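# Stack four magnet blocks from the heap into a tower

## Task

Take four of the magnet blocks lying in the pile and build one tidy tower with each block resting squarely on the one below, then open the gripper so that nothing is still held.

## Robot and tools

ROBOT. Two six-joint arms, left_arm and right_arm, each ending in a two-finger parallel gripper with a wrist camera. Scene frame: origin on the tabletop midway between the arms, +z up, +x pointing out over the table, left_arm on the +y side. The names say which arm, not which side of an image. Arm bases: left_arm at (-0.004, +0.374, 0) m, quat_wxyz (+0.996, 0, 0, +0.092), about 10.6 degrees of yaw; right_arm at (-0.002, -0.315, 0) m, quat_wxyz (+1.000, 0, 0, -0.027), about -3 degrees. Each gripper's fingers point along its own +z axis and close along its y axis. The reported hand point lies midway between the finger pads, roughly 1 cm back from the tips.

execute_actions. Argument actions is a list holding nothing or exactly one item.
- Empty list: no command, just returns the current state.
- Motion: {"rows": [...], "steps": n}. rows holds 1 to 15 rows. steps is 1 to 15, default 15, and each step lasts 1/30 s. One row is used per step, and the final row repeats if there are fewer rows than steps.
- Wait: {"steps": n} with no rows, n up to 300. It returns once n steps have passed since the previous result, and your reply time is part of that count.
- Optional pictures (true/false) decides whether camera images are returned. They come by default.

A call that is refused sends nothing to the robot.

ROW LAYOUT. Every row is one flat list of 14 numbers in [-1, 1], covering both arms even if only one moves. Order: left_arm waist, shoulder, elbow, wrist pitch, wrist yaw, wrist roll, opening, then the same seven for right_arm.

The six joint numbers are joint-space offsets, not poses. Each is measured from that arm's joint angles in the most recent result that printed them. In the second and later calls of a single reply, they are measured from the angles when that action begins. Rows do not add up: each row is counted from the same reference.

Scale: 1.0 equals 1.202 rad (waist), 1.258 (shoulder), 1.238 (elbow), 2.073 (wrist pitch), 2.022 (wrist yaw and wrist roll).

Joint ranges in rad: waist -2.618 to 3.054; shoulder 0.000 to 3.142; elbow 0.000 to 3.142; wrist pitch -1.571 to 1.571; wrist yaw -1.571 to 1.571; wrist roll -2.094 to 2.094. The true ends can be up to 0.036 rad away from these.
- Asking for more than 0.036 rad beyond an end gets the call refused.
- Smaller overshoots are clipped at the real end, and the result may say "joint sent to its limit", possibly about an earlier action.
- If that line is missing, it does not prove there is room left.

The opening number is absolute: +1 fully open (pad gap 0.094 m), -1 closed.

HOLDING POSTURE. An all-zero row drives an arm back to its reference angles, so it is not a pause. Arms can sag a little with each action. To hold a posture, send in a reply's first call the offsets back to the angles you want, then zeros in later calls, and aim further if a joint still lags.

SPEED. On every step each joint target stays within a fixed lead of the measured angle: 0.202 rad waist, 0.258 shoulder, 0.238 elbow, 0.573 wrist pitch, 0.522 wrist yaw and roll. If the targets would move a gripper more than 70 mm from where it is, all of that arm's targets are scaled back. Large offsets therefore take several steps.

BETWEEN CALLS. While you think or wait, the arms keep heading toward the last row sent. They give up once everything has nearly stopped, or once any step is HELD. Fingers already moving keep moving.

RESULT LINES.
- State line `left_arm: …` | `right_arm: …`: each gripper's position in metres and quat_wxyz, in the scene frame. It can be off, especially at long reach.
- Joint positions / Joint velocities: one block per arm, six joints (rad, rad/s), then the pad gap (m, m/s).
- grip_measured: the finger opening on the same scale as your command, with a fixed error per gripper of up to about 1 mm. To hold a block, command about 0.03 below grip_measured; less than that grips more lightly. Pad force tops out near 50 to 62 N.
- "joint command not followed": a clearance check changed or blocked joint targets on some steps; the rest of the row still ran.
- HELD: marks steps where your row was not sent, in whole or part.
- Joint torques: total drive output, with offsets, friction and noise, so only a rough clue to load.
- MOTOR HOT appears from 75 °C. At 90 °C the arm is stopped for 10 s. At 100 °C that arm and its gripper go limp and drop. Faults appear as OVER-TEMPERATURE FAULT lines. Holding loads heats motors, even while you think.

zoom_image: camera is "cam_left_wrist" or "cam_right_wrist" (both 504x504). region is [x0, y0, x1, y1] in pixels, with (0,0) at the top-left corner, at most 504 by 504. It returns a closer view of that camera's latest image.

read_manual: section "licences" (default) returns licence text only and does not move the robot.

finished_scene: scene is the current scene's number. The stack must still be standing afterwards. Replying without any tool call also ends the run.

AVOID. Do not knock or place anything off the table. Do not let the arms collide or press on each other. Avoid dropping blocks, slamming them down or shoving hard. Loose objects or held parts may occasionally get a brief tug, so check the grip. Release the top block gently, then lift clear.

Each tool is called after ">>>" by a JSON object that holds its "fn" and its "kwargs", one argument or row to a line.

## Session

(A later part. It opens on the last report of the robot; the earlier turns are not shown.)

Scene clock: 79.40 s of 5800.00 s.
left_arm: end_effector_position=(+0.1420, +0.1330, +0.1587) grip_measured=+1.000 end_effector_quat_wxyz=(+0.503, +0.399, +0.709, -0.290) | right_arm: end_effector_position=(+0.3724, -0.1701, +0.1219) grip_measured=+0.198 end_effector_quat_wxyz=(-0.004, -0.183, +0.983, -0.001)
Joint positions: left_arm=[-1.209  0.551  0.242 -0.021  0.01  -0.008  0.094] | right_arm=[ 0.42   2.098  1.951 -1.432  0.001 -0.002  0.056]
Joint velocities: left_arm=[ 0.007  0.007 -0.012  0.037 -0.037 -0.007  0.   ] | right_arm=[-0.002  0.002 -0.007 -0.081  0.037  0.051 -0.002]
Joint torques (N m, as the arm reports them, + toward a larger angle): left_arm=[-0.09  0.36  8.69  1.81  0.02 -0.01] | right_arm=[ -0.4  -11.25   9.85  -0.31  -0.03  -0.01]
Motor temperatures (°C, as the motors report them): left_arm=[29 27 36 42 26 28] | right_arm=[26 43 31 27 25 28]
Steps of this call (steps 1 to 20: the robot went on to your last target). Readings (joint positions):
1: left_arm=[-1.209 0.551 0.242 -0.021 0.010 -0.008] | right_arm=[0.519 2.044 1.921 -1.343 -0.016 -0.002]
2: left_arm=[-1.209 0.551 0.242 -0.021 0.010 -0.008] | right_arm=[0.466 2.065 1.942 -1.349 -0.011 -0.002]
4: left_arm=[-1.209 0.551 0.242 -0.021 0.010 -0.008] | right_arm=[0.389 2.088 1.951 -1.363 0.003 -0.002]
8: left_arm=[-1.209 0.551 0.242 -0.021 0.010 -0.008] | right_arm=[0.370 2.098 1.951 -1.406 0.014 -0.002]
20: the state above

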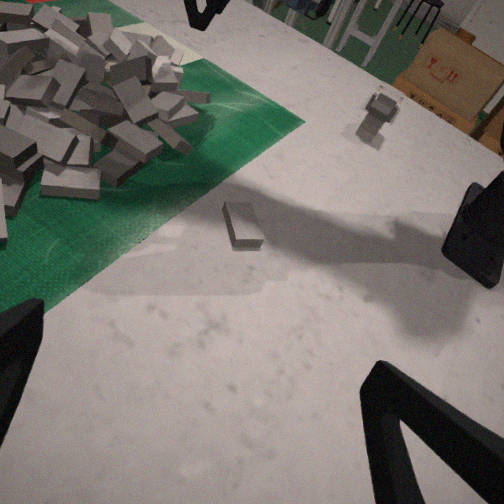

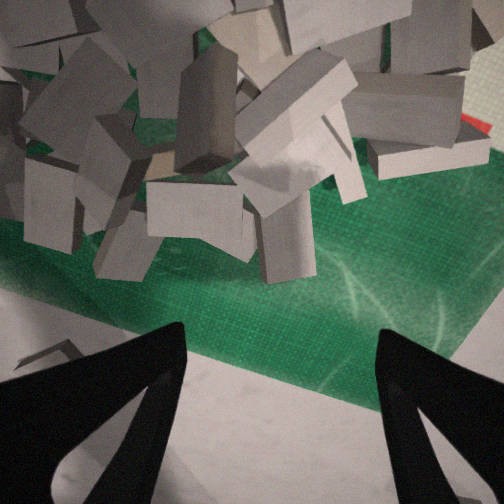

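>>> {"fn": "execute_actions", "kwargs": {
  "actions": [
    {"rows":[[0,0,0,0,0,0,1,0.01,0.003,-0.012,0.012,0,0.01,0.1],[0,0,0,0,0,0,1,0.02,0.007,-0.024,0.024,0,0.02,0.1],[0,0,0,0,0,0,1,0.03,0.011,-0.036,0.036,0,0.03,0.1],[0,0,0,0,0,0,1,0.04,0.015,-0.048,0.048,0,0.04,0.1],[0,0,0,0,0,0,1,0.05,0.019,-0.06,0.06,0,0.05,0.1],[0,0,0,0,0,0,1,0.06,0.023,-0.072,0.072,0,0.05,0.1],[0,0,0,0,0,0,1,0.07,0.027,-0.084,0.084,0,0.05,0.1],[0,0,0,0,0,0,1,0.081,0.03,-0.096,0.094,0,0.05,0.1],[0,0,0,0,0,0,1,0.081,0.033,-0.11,0.1,0,0.05,0.1],[0,0,0,0,0,0,1,0.081,0.035,-0.122,0.1,0,0.05,0.1]],"steps":15}
  ],
  "pictures": false
}}

>>> {"fn": "execute_actions", "kwargs": {
  "actions": [
    {"steps":10}
  ]
}}

>>> {"fn": "zoom_image", "kwargs": {
  "camera": "cam_left_wrist",
  "region": [90,20,240,170]
}}

Scene clock: 87.60 s of 5800.00 s.
left_arm: end_effector_position=(+0.1420, +0.1330, +0.1587) grip_measured=+1.000 end_effector_quat_wxyz=(+0.503, +0.399, +0.709, -0.290) | right_arm: end_effector_position=(+0.3601, -0.1288, +0.0674) grip_measured=+0.102 end_effector_quat_wxyz=(-0.014, -0.191, +0.982, -0.003)
Joint positions: left_arm=[-1.209  0.551  0.242 -0.021  0.01  -0.008  0.094] | right_arm=[ 0.525  2.148  1.812 -1.264 -0.002  0.087  0.052]
Joint velocities: left_arm=[ 0.007  0.012  0.002 -0.007 -0.022  0.037  0.   ] | right_arm=[-0.066  0.032 -0.042  0.125  0.007  0.022 -0.001]
Joint torques (N m, as the arm reports them, + toward a larger angle): left_arm=[-0.07  0.33  8.7   1.82 -0.03  0.01] | right_arm=[ -0.57 -12.     6.42   0.01   0.04   0.05]
Motor temperatures (°C, as the motors report them): left_arm=[29 27 36 42 26 28] | right_arm=[25 44 32 27 25 28]
Steps of this call (steps 1 to 15: the robot went on to your last target; steps 16 to 90: nothing new was sent; then 4.70 s passed at rest; steps 91 to 105: all 15 steps of this action). Readings (joint positions):
91: left_arm=[-1.209 0.551 0.242 -0.021 0.010 -0.008] | right_arm=[0.420 2.098 1.951 -1.432 0.001 0.001]
92: left_arm=[-1.209 0.551 0.242 -0.021 0.010 -0.008] | right_arm=[0.421 2.098 1.951 -1.429 0.001 0.006]
94: left_arm=[-1.209 0.551 0.242 -0.021 0.010 -0.008] | right_arm=[0.429 2.098 1.940 -1.406 0.002 0.026]
98: left_arm=[-1.209 0.551 0.242 -0.021 0.010 -0.008] | right_arm=[0.475 2.108 1.884 -1.334 0.002 0.066]
105: the state above

Scene clock: 87.93 s of 5800.00 s.
left_arm: end_effector_position=(+0.1420, +0.1330, +0.1587) grip_measured=+1.000 end_effector_quat_wxyz=(+0.503, +0.399, +0.709, -0.290) | right_arm: end_effector_position=(+0.3643, -0.1270, +0.0670) grip_measured=+0.102 end_effector_quat_wxyz=(-0.006, -0.188, +0.982, -0.001)
Joint positions: left_arm=[-1.209  0.551  0.242 -0.021  0.01  -0.008  0.094] | right_arm=[ 0.524  2.148  1.811 -1.245 -0.002  0.093  0.052]
Joint velocities: left_arm=[-0.002  0.002 -0.002  0.007 -0.022 -0.007  0.   ] | right_arm=[-0.027  0.012 -0.007  0.037 -0.007 -0.066  0.001]
Joint torques (N m, as the arm reports them, + toward a larger angle): left_arm=[-0.06  0.36  8.67  1.8   0.    0.  ] | right_arm=[ -0.73 -11.7    5.98  -0.04   0.01   0.03]
Motor temperatures (°C, as the motors report them): left_arm=[29 27 36 42 26 28] | right_arm=[25 44 32 27 25 28]
Steps of this call (steps 1 to 10: the robot went on to your last target). Readings (joint positions):
1: left_arm=[-1.209 0.551 0.242 -0.021 0.010 -0.008] | right_arm=[0.524 2.148 1.811 -1.261 -0.002 0.088]
2: left_arm=[-1.209 0.551 0.242 -0.021 0.010 -0.008] | right_arm=[0.524 2.148 1.811 -1.258 -0.002 0.090]
4: left_arm=[-1.209 0.551 0.242 -0.021 0.010 -0.008] | right_arm=[0.524 2.148 1.811 -1.251 -0.002 0.091]
8: left_arm=[-1.209 0.551 0.242 -0.021 0.010 -0.008] | right_arm=[0.524 2.148 1.811 -1.246 -0.002 0.093]
10: the state above

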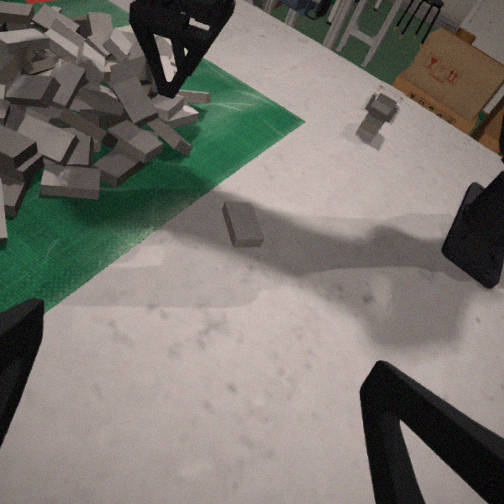

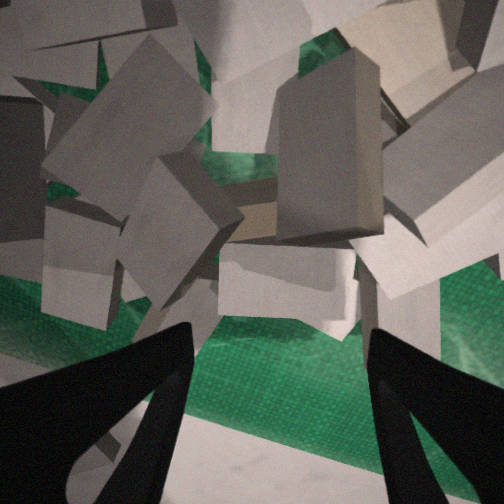

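Region (90, 20, 240, 170) of cam_left_wrist's 504x504 image, scaled by 3.360, with more detail than that image has.

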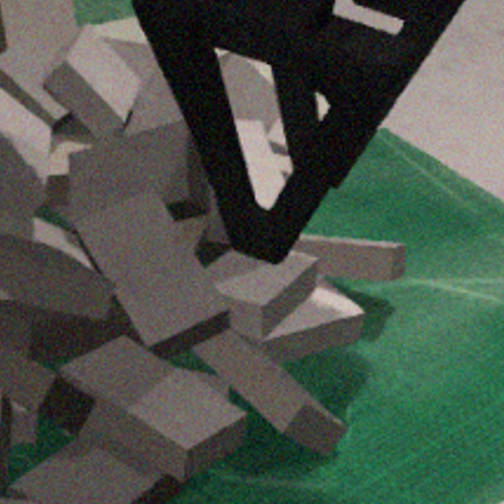

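>>> {"fn": "execute_actions", "kwargs": {
  "actions": [
    {"rows":[[0,0,0,0,0,0,1,0,0,-0.01,0.012,0.008,0,0.06],[0,0,0,0,0,0,1,0,0,-0.02,0.02,0.008,0,0.06],[0,0,0,0,0,0,1,0,0,-0.03,0.028,0.008,0,0.06],[0,0,0,0,0,0,1,0,0,-0.04,0.036,0.008,0,0.06],[0,0,0,0,0,0,1,0,0,-0.05,0.044,0.008,0,0.06],[0,0,0,0,0,0,1,0,0,-0.06,0.052,0.008,0,0.06],[0,0,0,0,0,0,1,0,0,-0.07,0.057,0.008,0,0.06],[0,0,0,0,0,0,1,0,0,-0.083,0.057,0.008,0,0.06]],"steps":15}
  ],
  "pictures": false
}}

>>> {"fn": "execute_actions", "kwargs": {
  "actions": [
    {"steps":8}
  ]
}}

>>> {"fn": "zoom_image", "kwargs": {
  "camera": "cam_left_wrist",
  "region": [90,20,240,170]
}}

Scene clock: 93.70 s of 5800.00 s.
left_arm: end_effector_position=(+0.1420, +0.1330, +0.1587) grip_measured=+1.000 end_effector_quat_wxyz=(+0.503, +0.399, +0.709, -0.290) | right_arm: end_effector_position=(+0.3625, -0.1295, +0.0452) grip_measured=+0.062 end_effector_quat_wxyz=(-0.004, -0.187, +0.982, -0.004)
Joint positions: left_arm=[-1.209  0.551  0.242 -0.021  0.01  -0.008  0.094] | right_arm=[ 0.524  2.148  1.724 -1.156  0.006  0.094  0.05 ]
Joint velocities: left_arm=[ 0.007 -0.002  0.002 -0.051 -0.022 -0.051  0.   ] | right_arm=[ 0.007 -0.002 -0.002  0.125 -0.066 -0.051 -0.   ]
Joint torques (N m, as the arm reports them, + toward a larger angle): left_arm=[-0.03  0.31  8.62  1.81  0.01  0.02] | right_arm=[ -0.01 -10.98   5.72  -0.08   0.06  -0.02]
Motor temperatures (°C, as the motors report them): left_arm=[29 27 36 42 26 28] | right_arm=[25 45 32 27 25 28]
Steps of this call (steps 1 to 30: the robot went on to your last target; steps 31 to 90: nothing new was sent; then 2.27 s passed at rest; steps 91 to 105: all 15 steps of this action). Readings (joint positions):
91: left_arm=[-1.209 0.551 0.242 -0.021 0.010 -0.008] | right_arm=[0.524 2.148 1.811 -1.243 -0.000 0.094]
92: left_arm=[-1.209 0.551 0.242 -0.021 0.010 -0.008] | right_arm=[0.524 2.148 1.811 -1.241 0.001 0.094]
94: left_arm=[-1.209 0.551 0.242 -0.021 0.010 -0.008] | right_arm=[0.524 2.148 1.803 -1.225 0.003 0.094]
98: left_arm=[-1.209 0.551 0.242 -0.021 0.010 -0.008] | right_arm=[0.524 2.148 1.756 -1.178 0.005 0.094]
105: the state above

Scene clock: 93.97 s of 5800.00 s.
left_arm: end_effector_position=(+0.1420, +0.1330, +0.1587) grip_measured=+1.000 end_effector_quat_wxyz=(+0.503, +0.399, +0.709, -0.290) | right_arm: end_effector_position=(+0.3645, -0.1286, +0.0452) grip_measured=+0.062 end_effector_quat_wxyz=(+0.000, -0.187, +0.982, -0.003)
Joint positions: left_arm=[-1.209  0.551  0.242 -0.021  0.01  -0.008  0.094] | right_arm=[ 0.524  2.148  1.724 -1.147  0.007  0.094  0.05 ]
Joint velocities: left_arm=[-0.007 -0.002 -0.007 -0.037 -0.051 -0.066  0.   ] | right_arm=[-0.012 -0.002 -0.012  0.007  0.095 -0.037  0.   ]
Joint torques (N m, as the arm reports them, + toward a larger angle): left_arm=[-0.08  0.21  8.66  1.86  0.02 -0.01] | right_arm=[ -0.01 -11.34   5.8   -0.03   0.05  -0.03]
Motor temperatures (°C, as the motors report them): left_arm=[29 27 36 42 26 28] | right_arm=[25 45 32 27 25 28]
Steps of this call (steps 1 to 8: the robot went on to your last target). Readings (joint positions):
1: left_arm=[-1.209 0.551 0.242 -0.021 0.010 -0.008] | right_arm=[0.524 2.148 1.724 -1.154 0.006 0.094]
2: left_arm=[-1.209 0.551 0.242 -0.021 0.010 -0.008] | right_arm=[0.524 2.148 1.724 -1.152 0.006 0.094]
4: left_arm=[-1.209 0.551 0.242 -0.021 0.010 -0.008] | right_arm=[0.524 2.148 1.724 -1.150 0.007 0.094]
8: the state above

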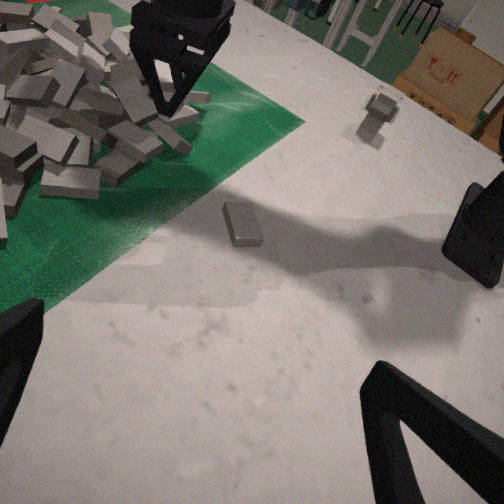

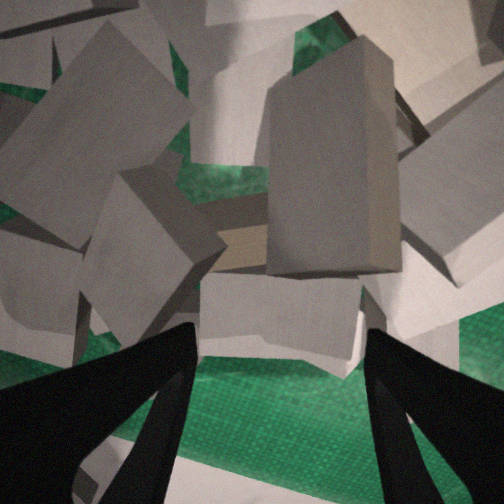

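Region (90, 20, 240, 170) of cam_left_wrist's 504x504 image, scaled by 3.360, with more detail than that image has.

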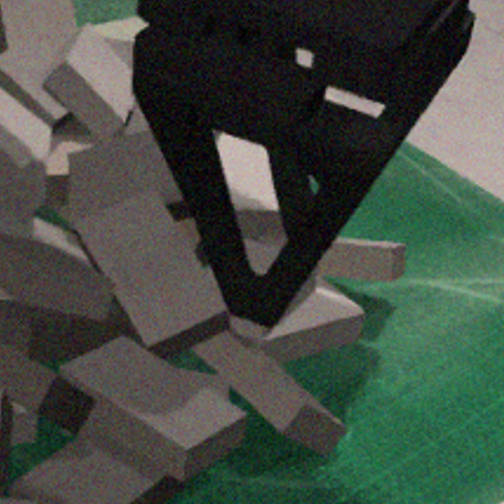

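>>> {"fn": "execute_actions", "kwargs": {
  "actions": [
    {"rows":[[0,0,0,0,0,0,1,0,0,-0.01,0.01,0,0,0.05],[0,0,0,0,0,0,1,0,0,-0.016,0.015,0,0,0.05],[0,0,0,0,0,0,1,0,0,-0.022,0.02,0,0,0.05],[0,0,0,0,0,0,1,0,0,-0.028,0.025,0,0,0.05],[0,0,0,0,0,0,1,0,0,-0.034,0.03,0,0,0.05],[0,0,0,0,0,0,1,0,0,-0.04,0.03,0,0,0.05],[0,0,0,0,0,0,1,0,0,-0.047,0.03,0,0,0.05]],"steps":15}
  ]
}}

>>> {"fn": "zoom_image", "kwargs": {
  "camera": "cam_left_wrist",
  "region": [90,20,240,170]
}}

Scene clock: 97.10 s of 5800.00 s.
left_arm: end_effector_position=(+0.1420, +0.1330, +0.1587) grip_measured=+1.000 end_effector_quat_wxyz=(+0.503, +0.399, +0.709, -0.290) | right_arm: end_effector_position=(+0.3630, -0.1299, +0.0373) grip_measured=+0.052 end_effector_quat_wxyz=(+0.000, -0.187, +0.982, -0.005)
Joint positions: left_arm=[-1.209  0.551  0.242 -0.021  0.01  -0.008  0.094] | right_arm=[ 0.524  2.148  1.692 -1.117  0.009  0.094  0.049]
Joint velocities: left_arm=[ 0.007  0.002 -0.007 -0.051  0.051  0.022  0.   ] | right_arm=[-0.022  0.017  0.007  0.007  0.007 -0.022 -0.001]
Joint torques (N m, as the arm reports them, + toward a larger angle): left_arm=[-0.1   0.32  8.7   1.83  0.   -0.02] | right_arm=[  0.03 -11.21   4.76   0.1   -0.03  -0.02]
Motor temperatures (°C, as the motors report them): left_arm=[29 27 36 43 26 28] | right_arm=[25 45 32 27 25 28]
Steps of this call (steps 1 to 30: the robot went on to your last target; steps 31 to 79: nothing new was sent; steps 80 to 94: all 15 steps of this action). Readings (joint positions):
80: left_arm=[-1.209 0.551 0.242 -0.021 0.010 -0.008] | right_arm=[0.524 2.148 1.724 -1.146 0.007 0.094]
81: left_arm=[-1.209 0.551 0.242 -0.021 0.010 -0.008] | right_arm=[0.524 2.148 1.724 -1.145 0.007 0.094]
83: left_arm=[-1.209 0.551 0.242 -0.021 0.010 -0.008] | right_arm=[0.524 2.148 1.722 -1.137 0.007 0.094]
87: left_arm=[-1.209 0.551 0.242 -0.021 0.010 -0.008] | right_arm=[0.524 2.148 1.698 -1.118 0.008 0.094]
94: the state above

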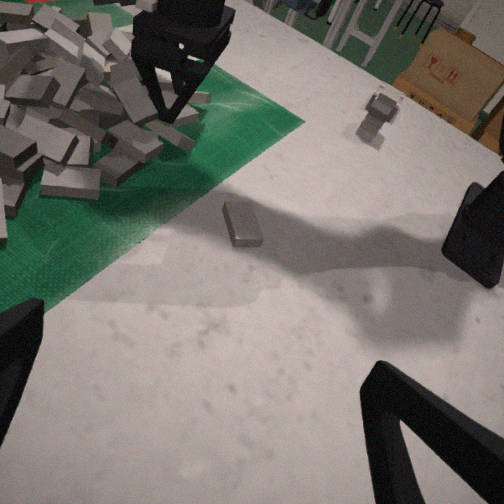

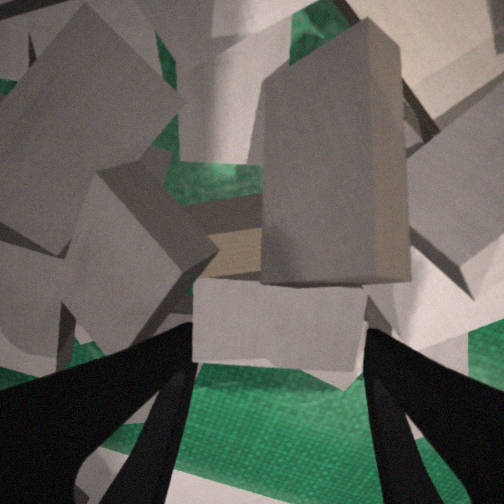

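Region (90, 20, 240, 170) of cam_left_wrist's 504x504 image, scaled by 3.360, with more detail than that image has.

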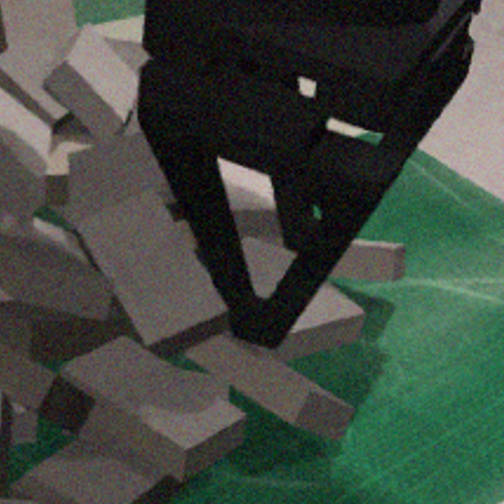

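>>> {"fn": "execute_actions", "kwargs": {
  "actions": [
    {"rows":[[0,0,0,0,0,0,1,0,0,0,0,0,0,0.02],[0,0,0,0,0,0,1,0,0,0,0,0,0,-0.01],[0,0,0,0,0,0,1,0,0,0,0,0,0,-0.04],[0,0,0,0,0,0,1,0,0,0,0,0,0,-0.07],[0,0,0,0,0,0,1,0,0,0,0,0,0,-0.1],[0,0,0,0,0,0,1,0,0,0,0,0,0,-0.13]],"steps":9}
  ],
  "pictures": false
}}

>>> {"fn": "execute_actions", "kwargs": {
  "actions": [
    {"rows":[[0,0,0,0,0,0,1,0,-0.01,0,-0.012,0,0,-0.13],[0,0,0,0,0,0,1,0,-0.018,0,-0.02,0,0,-0.13],[0,0,0,0,0,0,1,0,-0.026,0,-0.028,0,0,-0.13],[0,0,0,0,0,0,1,0,-0.034,0,-0.035,0,0,-0.13],[0,0,0,0,0,0,1,0,-0.042,0,-0.042,0,0,-0.13],[0,0,0,0,0,0,1,0,-0.05,0,-0.049,0,0,-0.13],[0,0,0,0,0,0,1,0,-0.06,0,-0.056,0,0,-0.13],[0,0,0,0,0,0,1,0,-0.07,0,-0.063,0,0,-0.13],[0,0,0,0,0,0,1,0,-0.08,0,-0.068,0,0,-0.13],[0,0,0,0,0,0,1,0,-0.09,0,-0.072,0,0,-0.13],[0,0,0,0,0,0,1,0,-0.1,0,-0.075,0,0,-0.13],[0,0,0,0,0,0,1,0,-0.11,0,-0.075,0,0,-0.13]],"steps":15}
  ],
  "pictures": false
}}

>>> {"fn": "execute_actions", "kwargs": {
  "actions": [
    {"steps":8}
  ]
}}

>>> {"fn": "zoom_image", "kwargs": {
  "camera": "cam_left_wrist",
  "region": [110,0,260,150]
}}

Scene clock: 104.30 s of 5800.00 s.
left_arm: end_effector_position=(+0.1420, +0.1330, +0.1587) grip_measured=+1.000 end_effector_quat_wxyz=(+0.503, +0.399, +0.709, -0.290) | right_arm: end_effector_position=(+0.3630, -0.1299, +0.0373) grip_measured=-0.080 end_effector_quat_wxyz=(+0.000, -0.187, +0.982, -0.005)
Joint positions: left_arm=[-1.209  0.551  0.242 -0.021  0.01  -0.008  0.094] | right_arm=[ 0.524  2.148  1.692 -1.117  0.009  0.094  0.043]
Joint velocities: left_arm=[-0.017 -0.002 -0.017 -0.037  0.066  0.022  0.   ] | right_arm=[ 0.017 -0.007 -0.012  0.007 -0.022 -0.022 -0.001]
Joint torques (N m, as the arm reports them, + toward a larger angle): left_arm=[ 0.    0.35  8.55  1.82  0.02 -0.02] | right_arm=[ -0.03 -11.22   6.97  -0.2    0.    -0.01]
Motor temperatures (°C, as the motors report them): left_arm=[29 27 36 43 26 28] | right_arm=[25 45 31 27 25 28]
Steps of this call (steps 1 to 15: the robot went on to your last target; steps 16 to 90: nothing new was sent; then 3.90 s passed at rest; steps 91 to 99: all 9 steps of this action). Readings (joint positions):
91: left_arm=[-1.209 0.551 0.242 -0.021 0.010 -0.008] | right_arm=[0.524 2.148 1.692 -1.117 0.009 0.094]
92: left_arm=[-1.209 0.551 0.242 -0.021 0.010 -0.008] | right_arm=[0.524 2.148 1.692 -1.117 0.009 0.094]
94: left_arm=[-1.209 0.551 0.242 -0.021 0.010 -0.008] | right_arm=[0.524 2.148 1.692 -1.117 0.009 0.094]
98: left_arm=[-1.209 0.551 0.242 -0.021 0.010 -0.008] | right_arm=[0.524 2.148 1.692 -1.117 0.009 0.094]
99: the state above

Scene clock: 104.80 s of 5800.00 s.
left_arm: end_effector_position=(+0.1420, +0.1330, +0.1587) grip_measured=+1.000 end_effector_quat_wxyz=(+0.503, +0.399, +0.709, -0.290) | right_arm: end_effector_position=(+0.3420, -0.1406, +0.0844) grip_measured=-0.080 end_effector_quat_wxyz=(+0.000, -0.187, +0.982, -0.005)
Joint positions: left_arm=[-1.209  0.551  0.242 -0.021  0.01  -0.008  0.094] | right_arm=[ 0.524  2.024  1.692 -1.241  0.009  0.094  0.043]
Joint velocities: left_arm=[-0.007 -0.012 -0.007 -0.037  0.037 -0.022  0.   ] | right_arm=[ 0.017 -0.203 -0.012 -0.125  0.037  0.051 -0.001]
Joint torques (N m, as the arm reports them, + toward a larger angle): left_arm=[-0.04  0.22  8.54  1.81 -0.01 -0.01] | right_arm=[  0.05 -10.42   7.14  -0.28  -0.01  -0.01]
Motor temperatures (°C, as the motors report them): left_arm=[29 27 36 43 26 28] | right_arm=[25 45 31 27 25 28]
Steps of this call (steps 1 to 15: all 15 steps of this action). Readings (joint positions):
1: left_arm=[-1.209 0.551 0.242 -0.021 0.010 -0.008] | right_arm=[0.524 2.148 1.692 -1.118 0.009 0.094]
2: left_arm=[-1.209 0.551 0.242 -0.021 0.010 -0.008] | right_arm=[0.524 2.148 1.692 -1.120 0.009 0.094]
4: left_arm=[-1.209 0.551 0.242 -0.021 0.010 -0.008] | right_arm=[0.524 2.145 1.692 -1.131 0.009 0.094]
8: left_arm=[-1.209 0.551 0.242 -0.021 0.010 -0.008] | right_arm=[0.524 2.116 1.692 -1.178 0.009 0.094]
15: the state above

Scene clock: 105.07 s of 5800.00 s.
left_arm: end_effector_position=(+0.1420, +0.1330, +0.1587) grip_measured=+1.000 end_effector_quat_wxyz=(+0.503, +0.399, +0.709, -0.290) | right_arm: end_effector_position=(+0.3391, -0.1420, +0.0865) grip_measured=-0.080 end_effector_quat_wxyz=(-0.003, -0.187, +0.982, -0.006)
Joint positions: left_arm=[-1.209  0.551  0.242 -0.021  0.01  -0.008  0.094] | right_arm=[ 0.524  2.018  1.692 -1.254  0.009  0.094  0.043]
Joint velocities: left_arm=[-0.012  0.007 -0.002 -0.066 -0.095  0.037  0.   ] | right_arm=[ 0.012 -0.002  0.002 -0.022  0.037  0.022  0.   ]
Joint torques (N m, as the arm reports them, + toward a larger angle): left_arm=[ 0.02  0.25  8.67  1.84 -0.01 -0.01] | right_arm=[  0.05 -10.81   7.16  -0.36  -0.01  -0.01]
Motor temperatures (°C, as the motors report them): left_arm=[29 27 36 43 26 28] | right_arm=[25 45 31 27 25 28]
Steps of this call (steps 1 to 8: the robot went on to your last target). Readings (joint positions):
1: left_arm=[-1.209 0.551 0.242 -0.021 0.010 -0.008] | right_arm=[0.524 2.019 1.692 -1.244 0.009 0.094]
2: left_arm=[-1.209 0.551 0.242 -0.021 0.010 -0.008] | right_arm=[0.524 2.018 1.692 -1.247 0.009 0.094]
4: left_arm=[-1.209 0.551 0.242 -0.021 0.010 -0.008] | right_arm=[0.524 2.018 1.692 -1.251 0.009 0.094]
8: the state above

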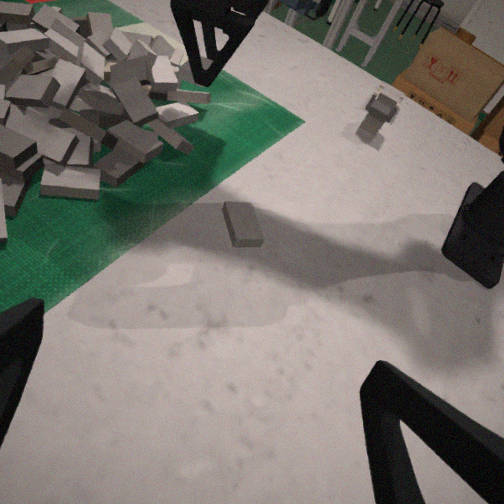

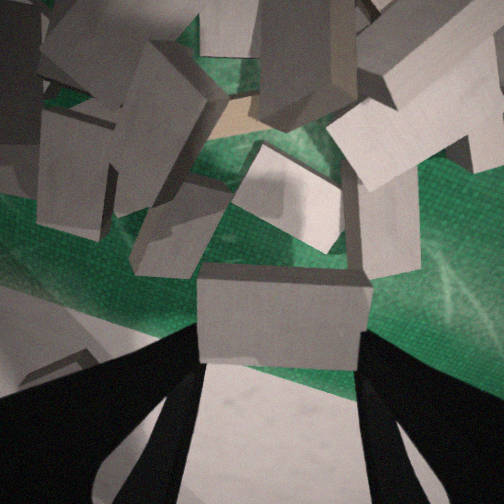

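Region (110, 0, 260, 150) of cam_left_wrist's 504x504 image, scaled by 3.360, with more detail than that image has.

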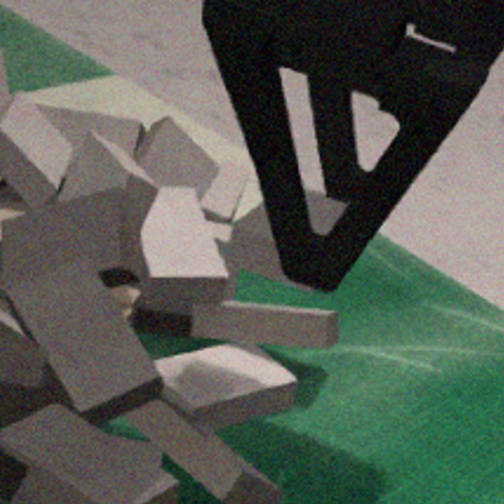

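>>> {"fn": "execute_actions", "kwargs": {
  "actions": [
    {"rows":[[0,0,0,0,0,0,1,0.01,-0.02,-0.02,0.012,0,-0.01,-0.13],[0,0,0,0,0,0,1,0.03,-0.04,-0.05,0.026,0,-0.02,-0.13],[0,0,0,0,0,0,1,0.055,-0.06,-0.08,0.04,0,-0.03,-0.13],[0,0,0,0,0,0,1,0.08,-0.08,-0.11,0.054,0,-0.04,-0.13],[0,0,0,0,0,0,1,0.105,-0.1,-0.14,0.068,0,-0.049,-0.13],[0,0,0,0,0,0,1,0.13,-0.12,-0.17,0.082,0,-0.049,-0.13],[0,0,0,0,0,0,1,0.155,-0.14,-0.2,0.096,0,-0.049,-0.13],[0,0,0,0,0,0,1,0.18,-0.16,-0.23,0.11,0,-0.049,-0.13],[0,0,0,0,0,0,1,0.205,-0.18,-0.26,0.124,-0.008,-0.049,-0.13],[0,0,0,0,0,0,1,0.23,-0.2,-0.29,0.138,-0.008,-0.049,-0.13],[0,0,0,0,0,0,1,0.255,-0.22,-0.32,0.152,-0.008,-0.049,-0.13],[0,0,0,0,0,0,1,0.275,-0.238,-0.35,0.166,-0.008,-0.049,-0.13],[0,0,0,0,0,0,1,0.295,-0.238,-0.38,0.181,-0.008,-0.049,-0.13],[0,0,0,0,0,0,1,0.308,-0.238,-0.41,0.181,-0.008,-0.049,-0.13],[0,0,0,0,0,0,1,0.314,-0.238,-0.43,0.181,-0.008,-0.049,-0.13]],"steps":15}
  ],
  "pictures": false
}}

>>> {"fn": "execute_actions", "kwargs": {
  "actions": [
    {"steps":18}
  ]
}}

>>> {"fn": "zoom_image", "kwargs": {
  "camera": "cam_left_wrist",
  "region": [180,150,300,270]
}}

Scene clock: 113.23 s of 5800.00 s.
left_arm: end_effector_position=(+0.1420, +0.1330, +0.1587) grip_measured=+1.000 end_effector_quat_wxyz=(+0.503, +0.399, +0.709, -0.290) | right_arm: end_effector_position=(+0.2195, -0.0649, +0.0692) grip_measured=-0.080 end_effector_quat_wxyz=(+0.050, -0.404, +0.913, +0.027)
Joint positions: left_arm=[-1.209  0.551  0.242 -0.021  0.01  -0.008  0.094] | right_arm=[ 0.891  1.731  1.237 -0.963 -0.009  0.005  0.043]
Joint velocities: left_arm=[-0.002  0.002 -0.007 -0.051 -0.022  0.022  0.   ] | right_arm=[ 0.481 -0.217 -0.857  0.432 -0.051 -0.051  0.001]
Joint torques (N m, as the arm reports them, + toward a larger angle): left_arm=[-0.11  0.38  8.57  1.8   0.01  0.  ] | right_arm=[-1.7  -7.62  5.19  0.09  0.11  0.  ]
Motor temperatures (°C, as the motors report them): left_arm=[29 27 36 43 26 28] | right_arm=[25 45 32 27 25 28]
Steps of this call (steps 1 to 30: the robot went on to your last target; steps 31 to 90: nothing new was sent; then 4.67 s passed at rest; steps 91 to 105: all 15 steps of this action). Readings (joint positions):
91: left_arm=[-1.209 0.551 0.242 -0.021 0.010 -0.008] | right_arm=[0.524 2.018 1.692 -1.256 0.009 0.091]
92: left_arm=[-1.209 0.551 0.242 -0.021 0.010 -0.008] | right_arm=[0.526 2.013 1.683 -1.245 0.010 0.086]
94: left_arm=[-1.209 0.551 0.242 -0.021 0.010 -0.008] | right_arm=[0.545 1.982 1.630 -1.208 0.015 0.067]
98: left_arm=[-1.209 0.551 0.242 -0.021 0.010 -0.008] | right_arm=[0.663 1.885 1.483 -1.131 0.019 0.029]
105: the state above

Scene clock: 113.83 s of 5800.00 s.
left_arm: end_effector_position=(+0.1420, +0.1330, +0.1587) grip_measured=+1.000 end_effector_quat_wxyz=(+0.503, +0.399, +0.709, -0.290) | right_arm: end_effector_position=(+0.2092, -0.0663, +0.0523) grip_measured=-0.080 end_effector_quat_wxyz=(+0.046, -0.415, +0.908, +0.028)
Joint positions: left_arm=[-1.209  0.551  0.242 -0.021  0.01  -0.008  0.094] | right_arm=[ 0.909  1.728  1.165 -0.901 -0.013  0.     0.043]
Joint velocities: left_arm=[-0.017  0.012 -0.012  0.037 -0.022  0.037  0.   ] | right_arm=[-0.007  0.002  0.007  0.007  0.007 -0.022 -0.   ]
Joint torques (N m, as the arm reports them, + toward a larger angle): left_arm=[-0.1   0.33  8.66  1.82  0.    0.03] | right_arm=[-0.71 -8.28  6.6   0.18  0.02 -0.07]
Motor temperatures (°C, as the motors report them): left_arm=[29 27 36 43 26 28] | right_arm=[25 45 32 27 25 28]
Steps of this call (steps 1 to 18: the robot went on to your last target). Readings (joint positions):
1: left_arm=[-1.209 0.551 0.242 -0.021 0.010 -0.008] | right_arm=[0.903 1.728 1.212 -0.952 -0.012 0.003]
2: left_arm=[-1.209 0.551 0.242 -0.021 0.010 -0.008] | right_arm=[0.910 1.728 1.192 -0.944 -0.014 0.002]
4: left_arm=[-1.209 0.551 0.242 -0.021 0.010 -0.008] | right_arm=[0.909 1.728 1.168 -0.938 -0.013 0.001]
8: left_arm=[-1.209 0.551 0.242 -0.021 0.010 -0.008] | right_arm=[0.909 1.728 1.165 -0.919 -0.013 0.001]
18: the state above

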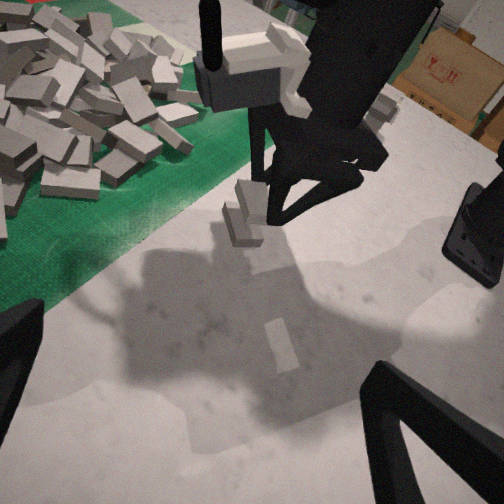

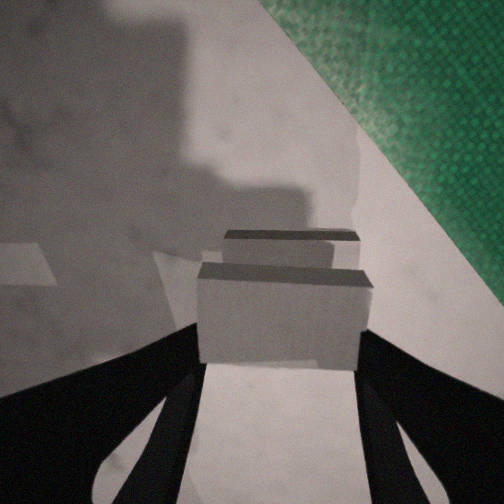

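Region (180, 150, 300, 270) of cam_left_wrist's 504x504 image, scaled by 4.200, with more detail than that image has.

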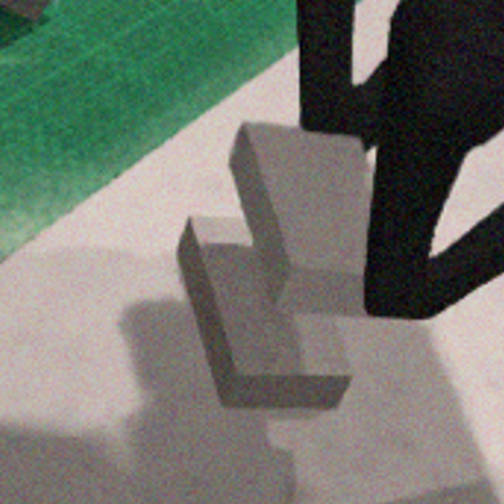

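>>> {"fn": "execute_actions", "kwargs": {
  "actions": [
    {"rows":[[0,0,0,0,0,0,1,0,0.004,-0.008,0.01,0.006,-0.015,-0.13],[0,0,0,0,0,0,1,0,0.008,-0.013,0.015,0.012,-0.015,-0.13],[0,0,0,0,0,0,1,0,0.012,-0.018,0.02,0.012,-0.015,-0.13],[0,0,0,0,0,0,1,0,0.016,-0.023,0.025,0.012,-0.015,-0.13],[0,0,0,0,0,0,1,0,0.02,-0.028,0.031,0.012,-0.015,-0.13],[0,0,0,0,0,0,1,0,0.023,-0.032,0.031,0.012,-0.015,-0.13]],"steps":15}
  ],
  "pictures": false
}}

>>> {"fn": "execute_actions", "kwargs": {
  "actions": [
    {"steps":6}
  ]
}}

>>> {"fn": "zoom_image", "kwargs": {
  "camera": "cam_left_wrist",
  "region": [180,150,300,270]
}}

Scene clock: 120.13 s of 5800.00 s.
left_arm: end_effector_position=(+0.1420, +0.1330, +0.1587) grip_measured=+1.000 end_effector_quat_wxyz=(+0.503, +0.399, +0.709, -0.290) | right_arm: end_effector_position=(+0.2110, -0.0687, +0.0387) grip_measured=-0.080 end_effector_quat_wxyz=(+0.044, -0.425, +0.904, +0.017)
Joint positions: left_arm=[-1.209  0.551  0.242 -0.021  0.01  -0.008  0.094] | right_arm=[ 0.909  1.754  1.139 -0.862  0.004 -0.024  0.043]
Joint velocities: left_arm=[-0.002  0.002  0.002 -0.051  0.081 -0.051  0.   ] | right_arm=[-0.012  0.002  0.002  0.11  -0.066 -0.095  0.001]
Joint torques (N m, as the arm reports them, + toward a larger angle): left_arm=[-0.08  0.31  8.6   1.81  0.01  0.03] | right_arm=[-0.01 -7.27  5.79  0.11  0.05 -0.09]
Motor temperatures (°C, as the motors report them): left_arm=[29 27 36 43 26 28] | right_arm=[25 44 32 27 25 28]
Steps of this call (steps 1 to 15: the robot went on to your last target; steps 16 to 90: nothing new was sent; then 2.80 s passed at rest; steps 91 to 105: all 15 steps of this action). Readings (joint positions):
91: left_arm=[-1.209 0.551 0.242 -0.021 0.010 -0.008] | right_arm=[0.909 1.728 1.165 -0.900 -0.012 -0.004]
92: left_arm=[-1.209 0.551 0.242 -0.021 0.010 -0.008] | right_arm=[0.909 1.728 1.165 -0.899 -0.009 -0.008]
94: left_arm=[-1.209 0.551 0.242 -0.021 0.010 -0.008] | right_arm=[0.909 1.730 1.165 -0.893 -0.004 -0.014]
98: left_arm=[-1.209 0.551 0.242 -0.021 0.010 -0.008] | right_arm=[0.909 1.745 1.150 -0.867 0.001 -0.020]
105: the state above

Scene clock: 120.33 s of 5800.00 s.
left_arm: end_effector_position=(+0.1420, +0.1330, +0.1587) grip_measured=+1.000 end_effector_quat_wxyz=(+0.503, +0.399, +0.709, -0.290) | right_arm: end_effector_position=(+0.2116, -0.0681, +0.0387) grip_measured=-0.080 end_effector_quat_wxyz=(+0.045, -0.426, +0.904, +0.018)
Joint positions: left_arm=[-1.209  0.551  0.242 -0.021  0.01  -0.008  0.094] | right_arm=[ 0.909  1.754  1.139 -0.859  0.005 -0.024  0.043]
Joint velocities: left_arm=[ 0.017 -0.002 -0.002  0.037  0.022  0.051  0.   ] | right_arm=[ 0.012  0.002 -0.002 -0.007 -0.022  0.022 -0.   ]
Joint torques (N m, as the arm reports them, + toward a larger angle): left_arm=[-0.02  0.32  8.63  1.83 -0.01  0.01] | right_arm=[-0.01 -7.4   5.69  0.2   0.05 -0.08]
Motor temperatures (°C, as the motors report them): left_arm=[29 27 36 43 26 28] | right_arm=[25 44 32 27 25 28]
Steps of this call (steps 1 to 6: the robot went on to your last target). Readings (joint positions):
1: left_arm=[-1.209 0.551 0.242 -0.021 0.010 -0.008] | right_arm=[0.909 1.754 1.139 -0.861 0.004 -0.024]
2: left_arm=[-1.209 0.551 0.242 -0.021 0.010 -0.008] | right_arm=[0.909 1.754 1.139 -0.861 0.004 -0.024]
4: left_arm=[-1.209 0.551 0.242 -0.021 0.010 -0.008] | right_arm=[0.909 1.754 1.139 -0.859 0.005 -0.024]
6: the state above

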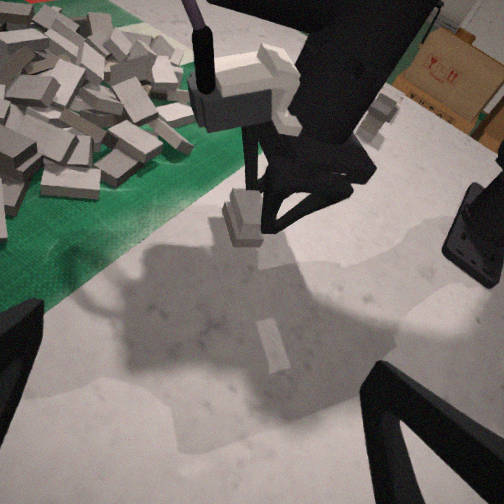

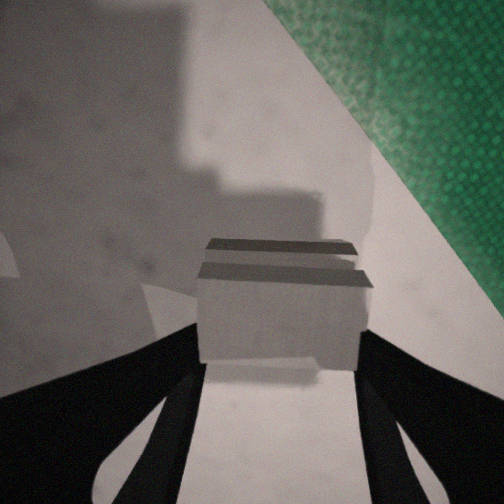

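Region (180, 150, 300, 270) of cam_left_wrist's 504x504 image, scaled by 4.200, with more detail than that image has.

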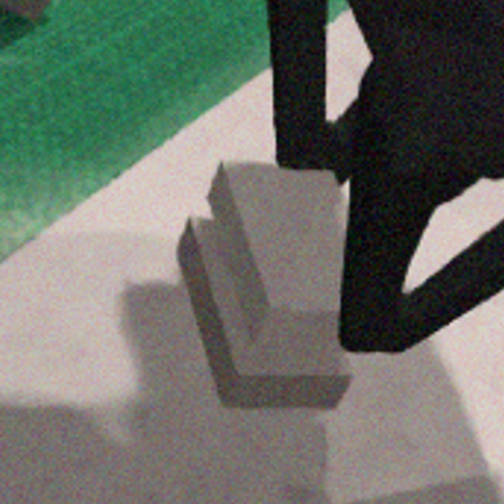

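>>> {"fn": "execute_actions", "kwargs": {
  "actions": [
    {"rows":[[0,0,0,0,0,0,1,0,0.002,-0.006,0.012,0,0,-0.13],[0,0,0,0,0,0,1,0,0.005,-0.011,0.018,0,0,-0.13],[0,0,0,0,0,0,1,0,0.008,-0.015,0.023,0,0,-0.13],[0,0,0,0,0,0,1,0,0.011,-0.019,0.027,0,0,-0.13],[0,0,0,0,0,0,1,0,0.013,-0.022,0.027,0,0,-0.13],[0,0,0,0,0,0,1,0,0.015,-0.025,0.027,0,0,-0.13]],"steps":15}
  ],
  "pictures": false
}}

>>> {"fn": "execute_actions", "kwargs": {
  "actions": [
    {"steps":6}
  ]
}}

>>> {"fn": "zoom_image", "kwargs": {
  "camera": "cam_left_wrist",
  "region": [180,150,300,270]
}}

Scene clock: 124.87 s of 5800.00 s.
left_arm: end_effector_position=(+0.1420, +0.1330, +0.1587) grip_measured=+1.000 end_effector_quat_wxyz=(+0.503, +0.399, +0.709, -0.290) | right_arm: end_effector_position=(+0.2152, -0.0641, +0.0343) grip_measured=-0.080 end_effector_quat_wxyz=(+0.053, -0.426, +0.903, +0.021)
Joint positions: left_arm=[-1.209  0.551  0.242 -0.021  0.01  -0.008  0.094] | right_arm=[ 0.909  1.765  1.132 -0.823  0.005 -0.025  0.043]
Joint velocities: left_arm=[-0.012  0.002  0.007 -0.11   0.037 -0.051  0.   ] | right_arm=[ 0.032 -0.002  0.002  0.037  0.081  0.066 -0.   ]
Joint torques (N m, as the arm reports them, + toward a larger angle): left_arm=[-0.06  0.31  8.68  1.82 -0.01 -0.01] | right_arm=[-0.08 -7.13  4.89  0.2   0.01 -0.02]
Motor temperatures (°C, as the motors report them): left_arm=[29 27 36 43 26 28] | right_arm=[25 44 31 27 25 28]
Steps of this call (steps 1 to 15: the robot went on to your last target; steps 16 to 90: nothing new was sent; then 1.03 s passed at rest; steps 91 to 105: all 15 steps of this action). Readings (joint positions):
91: left_arm=[-1.209 0.551 0.242 -0.021 0.010 -0.008] | right_arm=[0.909 1.754 1.139 -0.858 0.005 -0.025]
92: left_arm=[-1.209 0.551 0.242 -0.021 0.010 -0.008] | right_arm=[0.909 1.754 1.139 -0.856 0.005 -0.025]
94: left_arm=[-1.209 0.551 0.242 -0.021 0.010 -0.008] | right_arm=[0.909 1.754 1.139 -0.848 0.005 -0.025]
98: left_arm=[-1.209 0.551 0.242 -0.021 0.010 -0.008] | right_arm=[0.909 1.762 1.139 -0.832 0.005 -0.025]
105: the state above

Scene clock: 125.07 s of 5800.00 s.
left_arm: end_effector_position=(+0.1420, +0.1330, +0.1587) grip_measured=+1.000 end_effector_quat_wxyz=(+0.503, +0.399, +0.709, -0.290) | right_arm: end_effector_position=(+0.2152, -0.0641, +0.0343) grip_measured=-0.080 end_effector_quat_wxyz=(+0.053, -0.426, +0.903, +0.021)
Joint positions: left_arm=[-1.209  0.551  0.242 -0.021  0.01  -0.008  0.094] | right_arm=[ 0.909  1.765  1.132 -0.823  0.005 -0.025  0.043]
Joint velocities: left_arm=[-0.007 -0.007 -0.002  0.022 -0.022  0.022  0.   ] | right_arm=[-0.002 -0.012 -0.002 -0.081 -0.051 -0.037 -0.   ]
Joint torques (N m, as the arm reports them, + toward a larger angle): left_arm=[0.   0.35 8.6  1.83 0.01 0.02] | right_arm=[-0.08 -7.05  4.9   0.2   0.   -0.01]
Motor temperatures (°C, as the motors report them): left_arm=[29 27 36 43 26 28] | right_arm=[25 43 31 27 25 28]
Steps of this call (steps 1 to 6: the robot went on to your last target). Readings (joint positions):
1: left_arm=[-1.209 0.551 0.242 -0.021 0.010 -0.008] | right_arm=[0.909 1.765 1.132 -0.823 0.005 -0.025]
2: left_arm=[-1.209 0.551 0.242 -0.021 0.010 -0.008] | right_arm=[0.909 1.765 1.132 -0.823 0.005 -0.025]
4: left_arm=[-1.209 0.551 0.242 -0.021 0.010 -0.008] | right_arm=[0.909 1.765 1.132 -0.823 0.005 -0.025]
6: the state above

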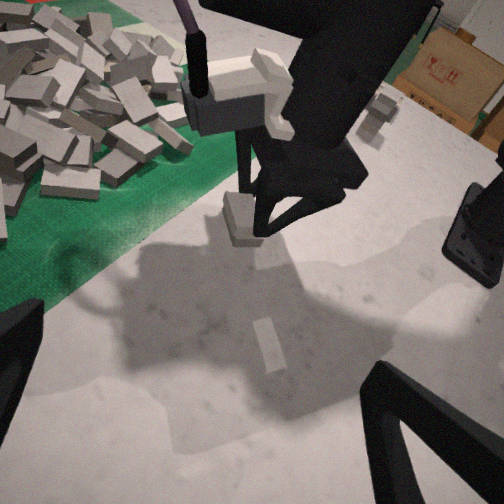

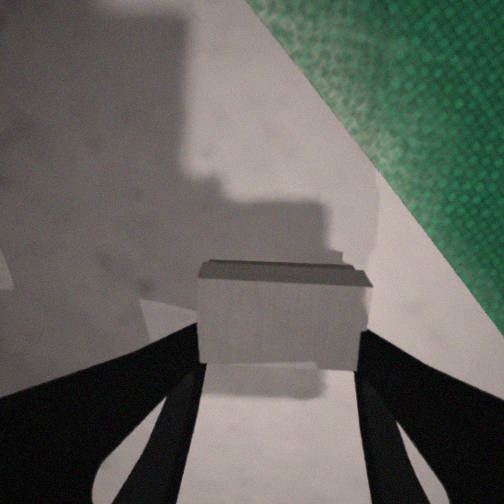

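Region (180, 150, 300, 270) of cam_left_wrist's 504x504 image, scaled by 4.200, with more detail than that image has.

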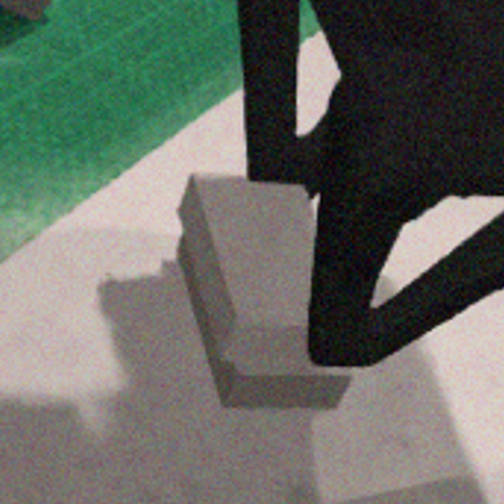

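>>> {"fn": "execute_actions", "kwargs": {
  "actions": [
    {"rows":[[0,0,0,0,0,0,1,0,0,0,-0.008,0,0,-0.13],[0,0,0,0,0,0,1,0,0,0,-0.012,0,0,-0.13],[0,0,0,0,0,0,1,0,0,0,-0.016,0,0,-0.13],[0,0,0,0,0,0,1,0,0,0,-0.016,0,0,-0.13],[0,0,0,0,0,0,1,0,0,0,-0.016,0,0,-0.13],[0,0,0,0,0,0,1,0,0,0,-0.016,0,0,-0.13],[0,0,0,0,0,0,1,0,0,0,-0.016,0,0,-0.13],[0,0,0,0,0,0,1,0,0,0,-0.016,0,0,-0.13],[0,0,0,0,0,0,1,0,0,0,-0.016,0,0,-0.13],[0,0,0,0,0,0,1,0,0,0,-0.016,0,0,-0.1],[0,0,0,0,0,0,1,0,0,0,-0.016,0,0,-0.08],[0,0,0,0,0,0,1,0,0,0,-0.016,0,0,-0.06],[0,0,0,0,0,0,1,0,0,0,-0.016,0,0,-0.03],[0,0,0,0,0,0,1,0,0,0,-0.016,0,0,0.05],[0,0,0,0,0,0,1,0,0,0,-0.016,0,0,0.2]],"steps":15}
  ],
  "pictures": false
}}

>>> {"fn": "execute_actions", "kwargs": {
  "actions": [
    {"rows":[[0,0,0,0,0,0,1,0,0,0,0,0,0,0.2],[0,0,0,0,0,0,1,0,0,0.03,-0.02,0,0,0.2],[0,0,0,0,0,0,1,0,0,0.06,-0.04,0,0,0.2],[0,0,0,0,0,0,1,0,0,0.1,-0.065,0,0,0.2],[0,0,0,0,0,0,1,0,0,0.14,-0.09,0,0,0.2],[0,0,0,0,0,0,1,0,0,0.18,-0.115,0,0,0.2],[0,0,0,0,0,0,1,0,0.02,0.23,-0.14,0,0,0.2],[0,0,0,0,0,0,1,-0.02,0.04,0.28,-0.16,0,0,0.2],[0,0,0,0,0,0,1,-0.05,0.07,0.33,-0.18,0,0,0.2],[0,0,0,0,0,0,1,-0.09,0.1,0.39,-0.2,0,0,0.2],[0,0,0,0,0,0,1,-0.13,0.13,0.45,-0.22,0,0,0.2],[0,0,0,0,0,0,1,-0.18,0.16,0.51,-0.24,0,0,0.2],[0,0,0,0,0,0,1,-0.23,0.2,0.57,-0.26,0,0,0.2],[0,0,0,0,0,0,1,-0.28,0.23,0.63,-0.28,0,0,0.2],[0,0,0,0,0,0,1,-0.32,0.262,0.685,-0.295,0,0.012,0.2]],"steps":15}
  ],
  "pictures": false
}}

>>> {"fn": "execute_actions", "kwargs": {
  "actions": [
    {"steps":22}
  ]
}}

>>> {"fn": "zoom_image", "kwargs": {
  "camera": "cam_left_wrist",
  "region": [180,150,300,270]
}}

Scene clock: 136.27 s of 5800.00 s.
left_arm: end_effector_position=(+0.1420, +0.1330, +0.1587) grip_measured=+1.000 end_effector_quat_wxyz=(+0.503, +0.399, +0.709, -0.290) | right_arm: end_effector_position=(+0.2144, -0.0651, +0.0341) grip_measured=+0.135 end_effector_quat_wxyz=(+0.051, -0.426, +0.903, +0.020)
Joint positions: left_arm=[-1.209  0.551  0.242 -0.021  0.01  -0.008  0.094] | right_arm=[ 0.909  1.765  1.132 -0.828  0.005 -0.025  0.053]
Joint velocities: left_arm=[-0.007 -0.012 -0.017  0.051 -0.037 -0.051  0.   ] | right_arm=[ 0.002 -0.002  0.007 -0.125  0.051  0.007  0.128]
Joint torques (N m, as the arm reports them, + toward a larger angle): left_arm=[-0.03  0.33  8.67  1.84  0.01  0.02] | right_arm=[-0.02 -7.56  6.77 -0.1   0.02 -0.02]
Motor temperatures (°C, as the motors report them): left_arm=[29 27 36 43 26 28] | right_arm=[25 42 31 27 25 28]
Steps of this call (steps 1 to 15: the robot went on to your last target; steps 16 to 90: nothing new was sent; then 7.70 s passed at rest; steps 91 to 105: all 15 steps of this action). Readings (joint positions):
91: left_arm=[-1.209 0.551 0.242 -0.021 0.010 -0.008] | right_arm=[0.909 1.765 1.132 -0.824 0.005 -0.025]
92: left_arm=[-1.209 0.551 0.242 -0.021 0.010 -0.008] | right_arm=[0.909 1.765 1.132 -0.824 0.005 -0.025]
94: left_arm=[-1.209 0.551 0.242 -0.021 0.010 -0.008] | right_arm=[0.909 1.765 1.132 -0.824 0.005 -0.025]
98: left_arm=[-1.209 0.551 0.242 -0.021 0.010 -0.008] | right_arm=[0.909 1.765 1.132 -0.824 0.005 -0.025]
105: the state above

Scene clock: 136.77 s of 5800.00 s.
left_arm: end_effector_position=(+0.1420, +0.1330, +0.1587) grip_measured=+1.000 end_effector_quat_wxyz=(+0.503, +0.399, +0.709, -0.290) | right_arm: end_effector_position=(+0.3379, -0.0643, +0.1350) grip_measured=+0.198 end_effector_quat_wxyz=(+0.082, -0.319, +0.944, +0.032)
Joint positions: left_arm=[-1.209  0.551  0.242 -0.021  0.01  -0.008  0.094] | right_arm=[ 0.681  1.993  1.834 -1.236 -0.012 -0.023  0.056]
Joint velocities: left_arm=[-0.007 -0.022 -0.017 -0.007 -0.037 -0.051  0.   ] | right_arm=[-1.516  1.092  1.814 -0.755 -0.051  0.095 -0.001]
Joint torques (N m, as the arm reports them, + toward a larger angle): left_arm=[ 0.02  0.38  8.72  1.81 -0.01 -0.01] | right_arm=[-2.34 -9.32  7.58 -0.28  0.06  0.02]
Motor temperatures (°C, as the motors report them): left_arm=[29 27 36 43 26 28] | right_arm=[25 42 31 27 25 28]
Steps of this call (steps 1 to 15: all 15 steps of this action). Readings (joint positions):
1: left_arm=[-1.209 0.551 0.242 -0.021 0.010 -0.008] | right_arm=[0.909 1.765 1.132 -0.829 0.005 -0.025]
2: left_arm=[-1.209 0.551 0.242 -0.021 0.010 -0.008] | right_arm=[0.909 1.765 1.132 -0.830 0.005 -0.025]
4: left_arm=[-1.209 0.551 0.242 -0.021 0.010 -0.008] | right_arm=[0.909 1.768 1.156 -0.870 0.005 -0.025]
8: left_arm=[-1.209 0.551 0.242 -0.021 0.010 -0.008] | right_arm=[0.908 1.787 1.336 -1.016 0.005 -0.025]
15: the state above

Scene clock: 137.50 s of 5800.00 s.
left_arm: end_effector_position=(+0.1420, +0.1330, +0.1587) grip_measured=+1.000 end_effector_quat_wxyz=(+0.503, +0.399, +0.709, -0.290) | right_arm: end_effector_position=(+0.3568, -0.1315, +0.1214) grip_measured=+0.198 end_effector_quat_wxyz=(+0.000, -0.237, +0.971, -0.004)
Joint positions: left_arm=[-1.209  0.551  0.242 -0.021  0.01  -0.008  0.094] | right_arm=[ 0.527  2.097  1.949 -1.423  0.008 -0.006  0.056]
Joint velocities: left_arm=[-0.007 -0.007 -0.012  0.022 -0.037 -0.095  0.   ] | right_arm=[ 0.007 -0.002 -0.007 -0.066 -0.095 -0.081 -0.   ]
Joint torques (N m, as the arm reports them, + toward a larger angle): left_arm=[-0.09  0.32  8.64  1.82  0.02 -0.02] | right_arm=[ -0.12 -11.33   9.76  -0.37  -0.04   0.05]
Motor temperatures (°C, as the motors report them): left_arm=[29 27 36 43 26 28] | right_arm=[26 42 31 27 25 28]
Steps of this call (steps 1 to 22: the robot went on to your last target). Readings (joint positions):
1: left_arm=[-1.209 0.551 0.242 -0.021 0.010 -0.008] | right_arm=[0.627 2.030 1.890 -1.260 -0.011 -0.020]
2: left_arm=[-1.209 0.551 0.242 -0.021 0.010 -0.008] | right_arm=[0.577 2.057 1.927 -1.277 -0.007 -0.016]
4: left_arm=[-1.209 0.551 0.242 -0.021 0.010 -0.008] | right_arm=[0.503 2.086 1.949 -1.308 0.007 -0.011]
8: left_arm=[-1.209 0.551 0.242 -0.021 0.010 -0.008] | right_arm=[0.479 2.097 1.949 -1.379 0.019 -0.006]
22: the state above

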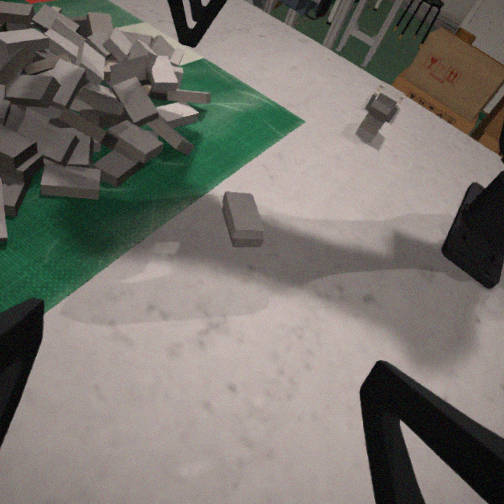

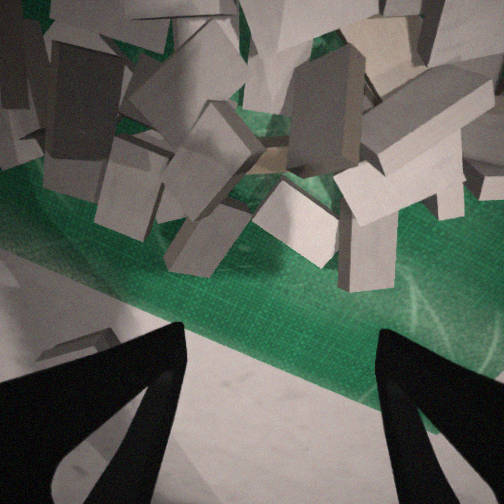

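Region (180, 150, 300, 270) of cam_left_wrist's 504x504 image, scaled by 4.200, with more detail than that image has.

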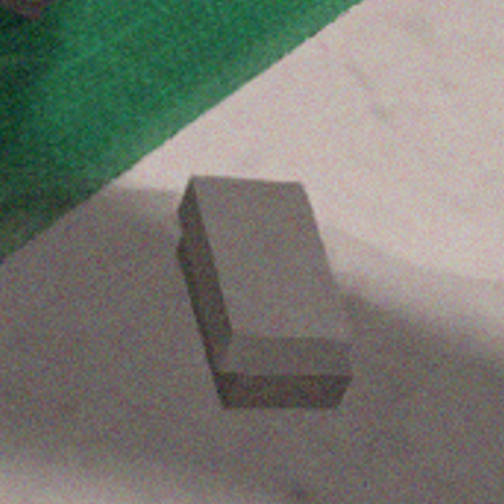

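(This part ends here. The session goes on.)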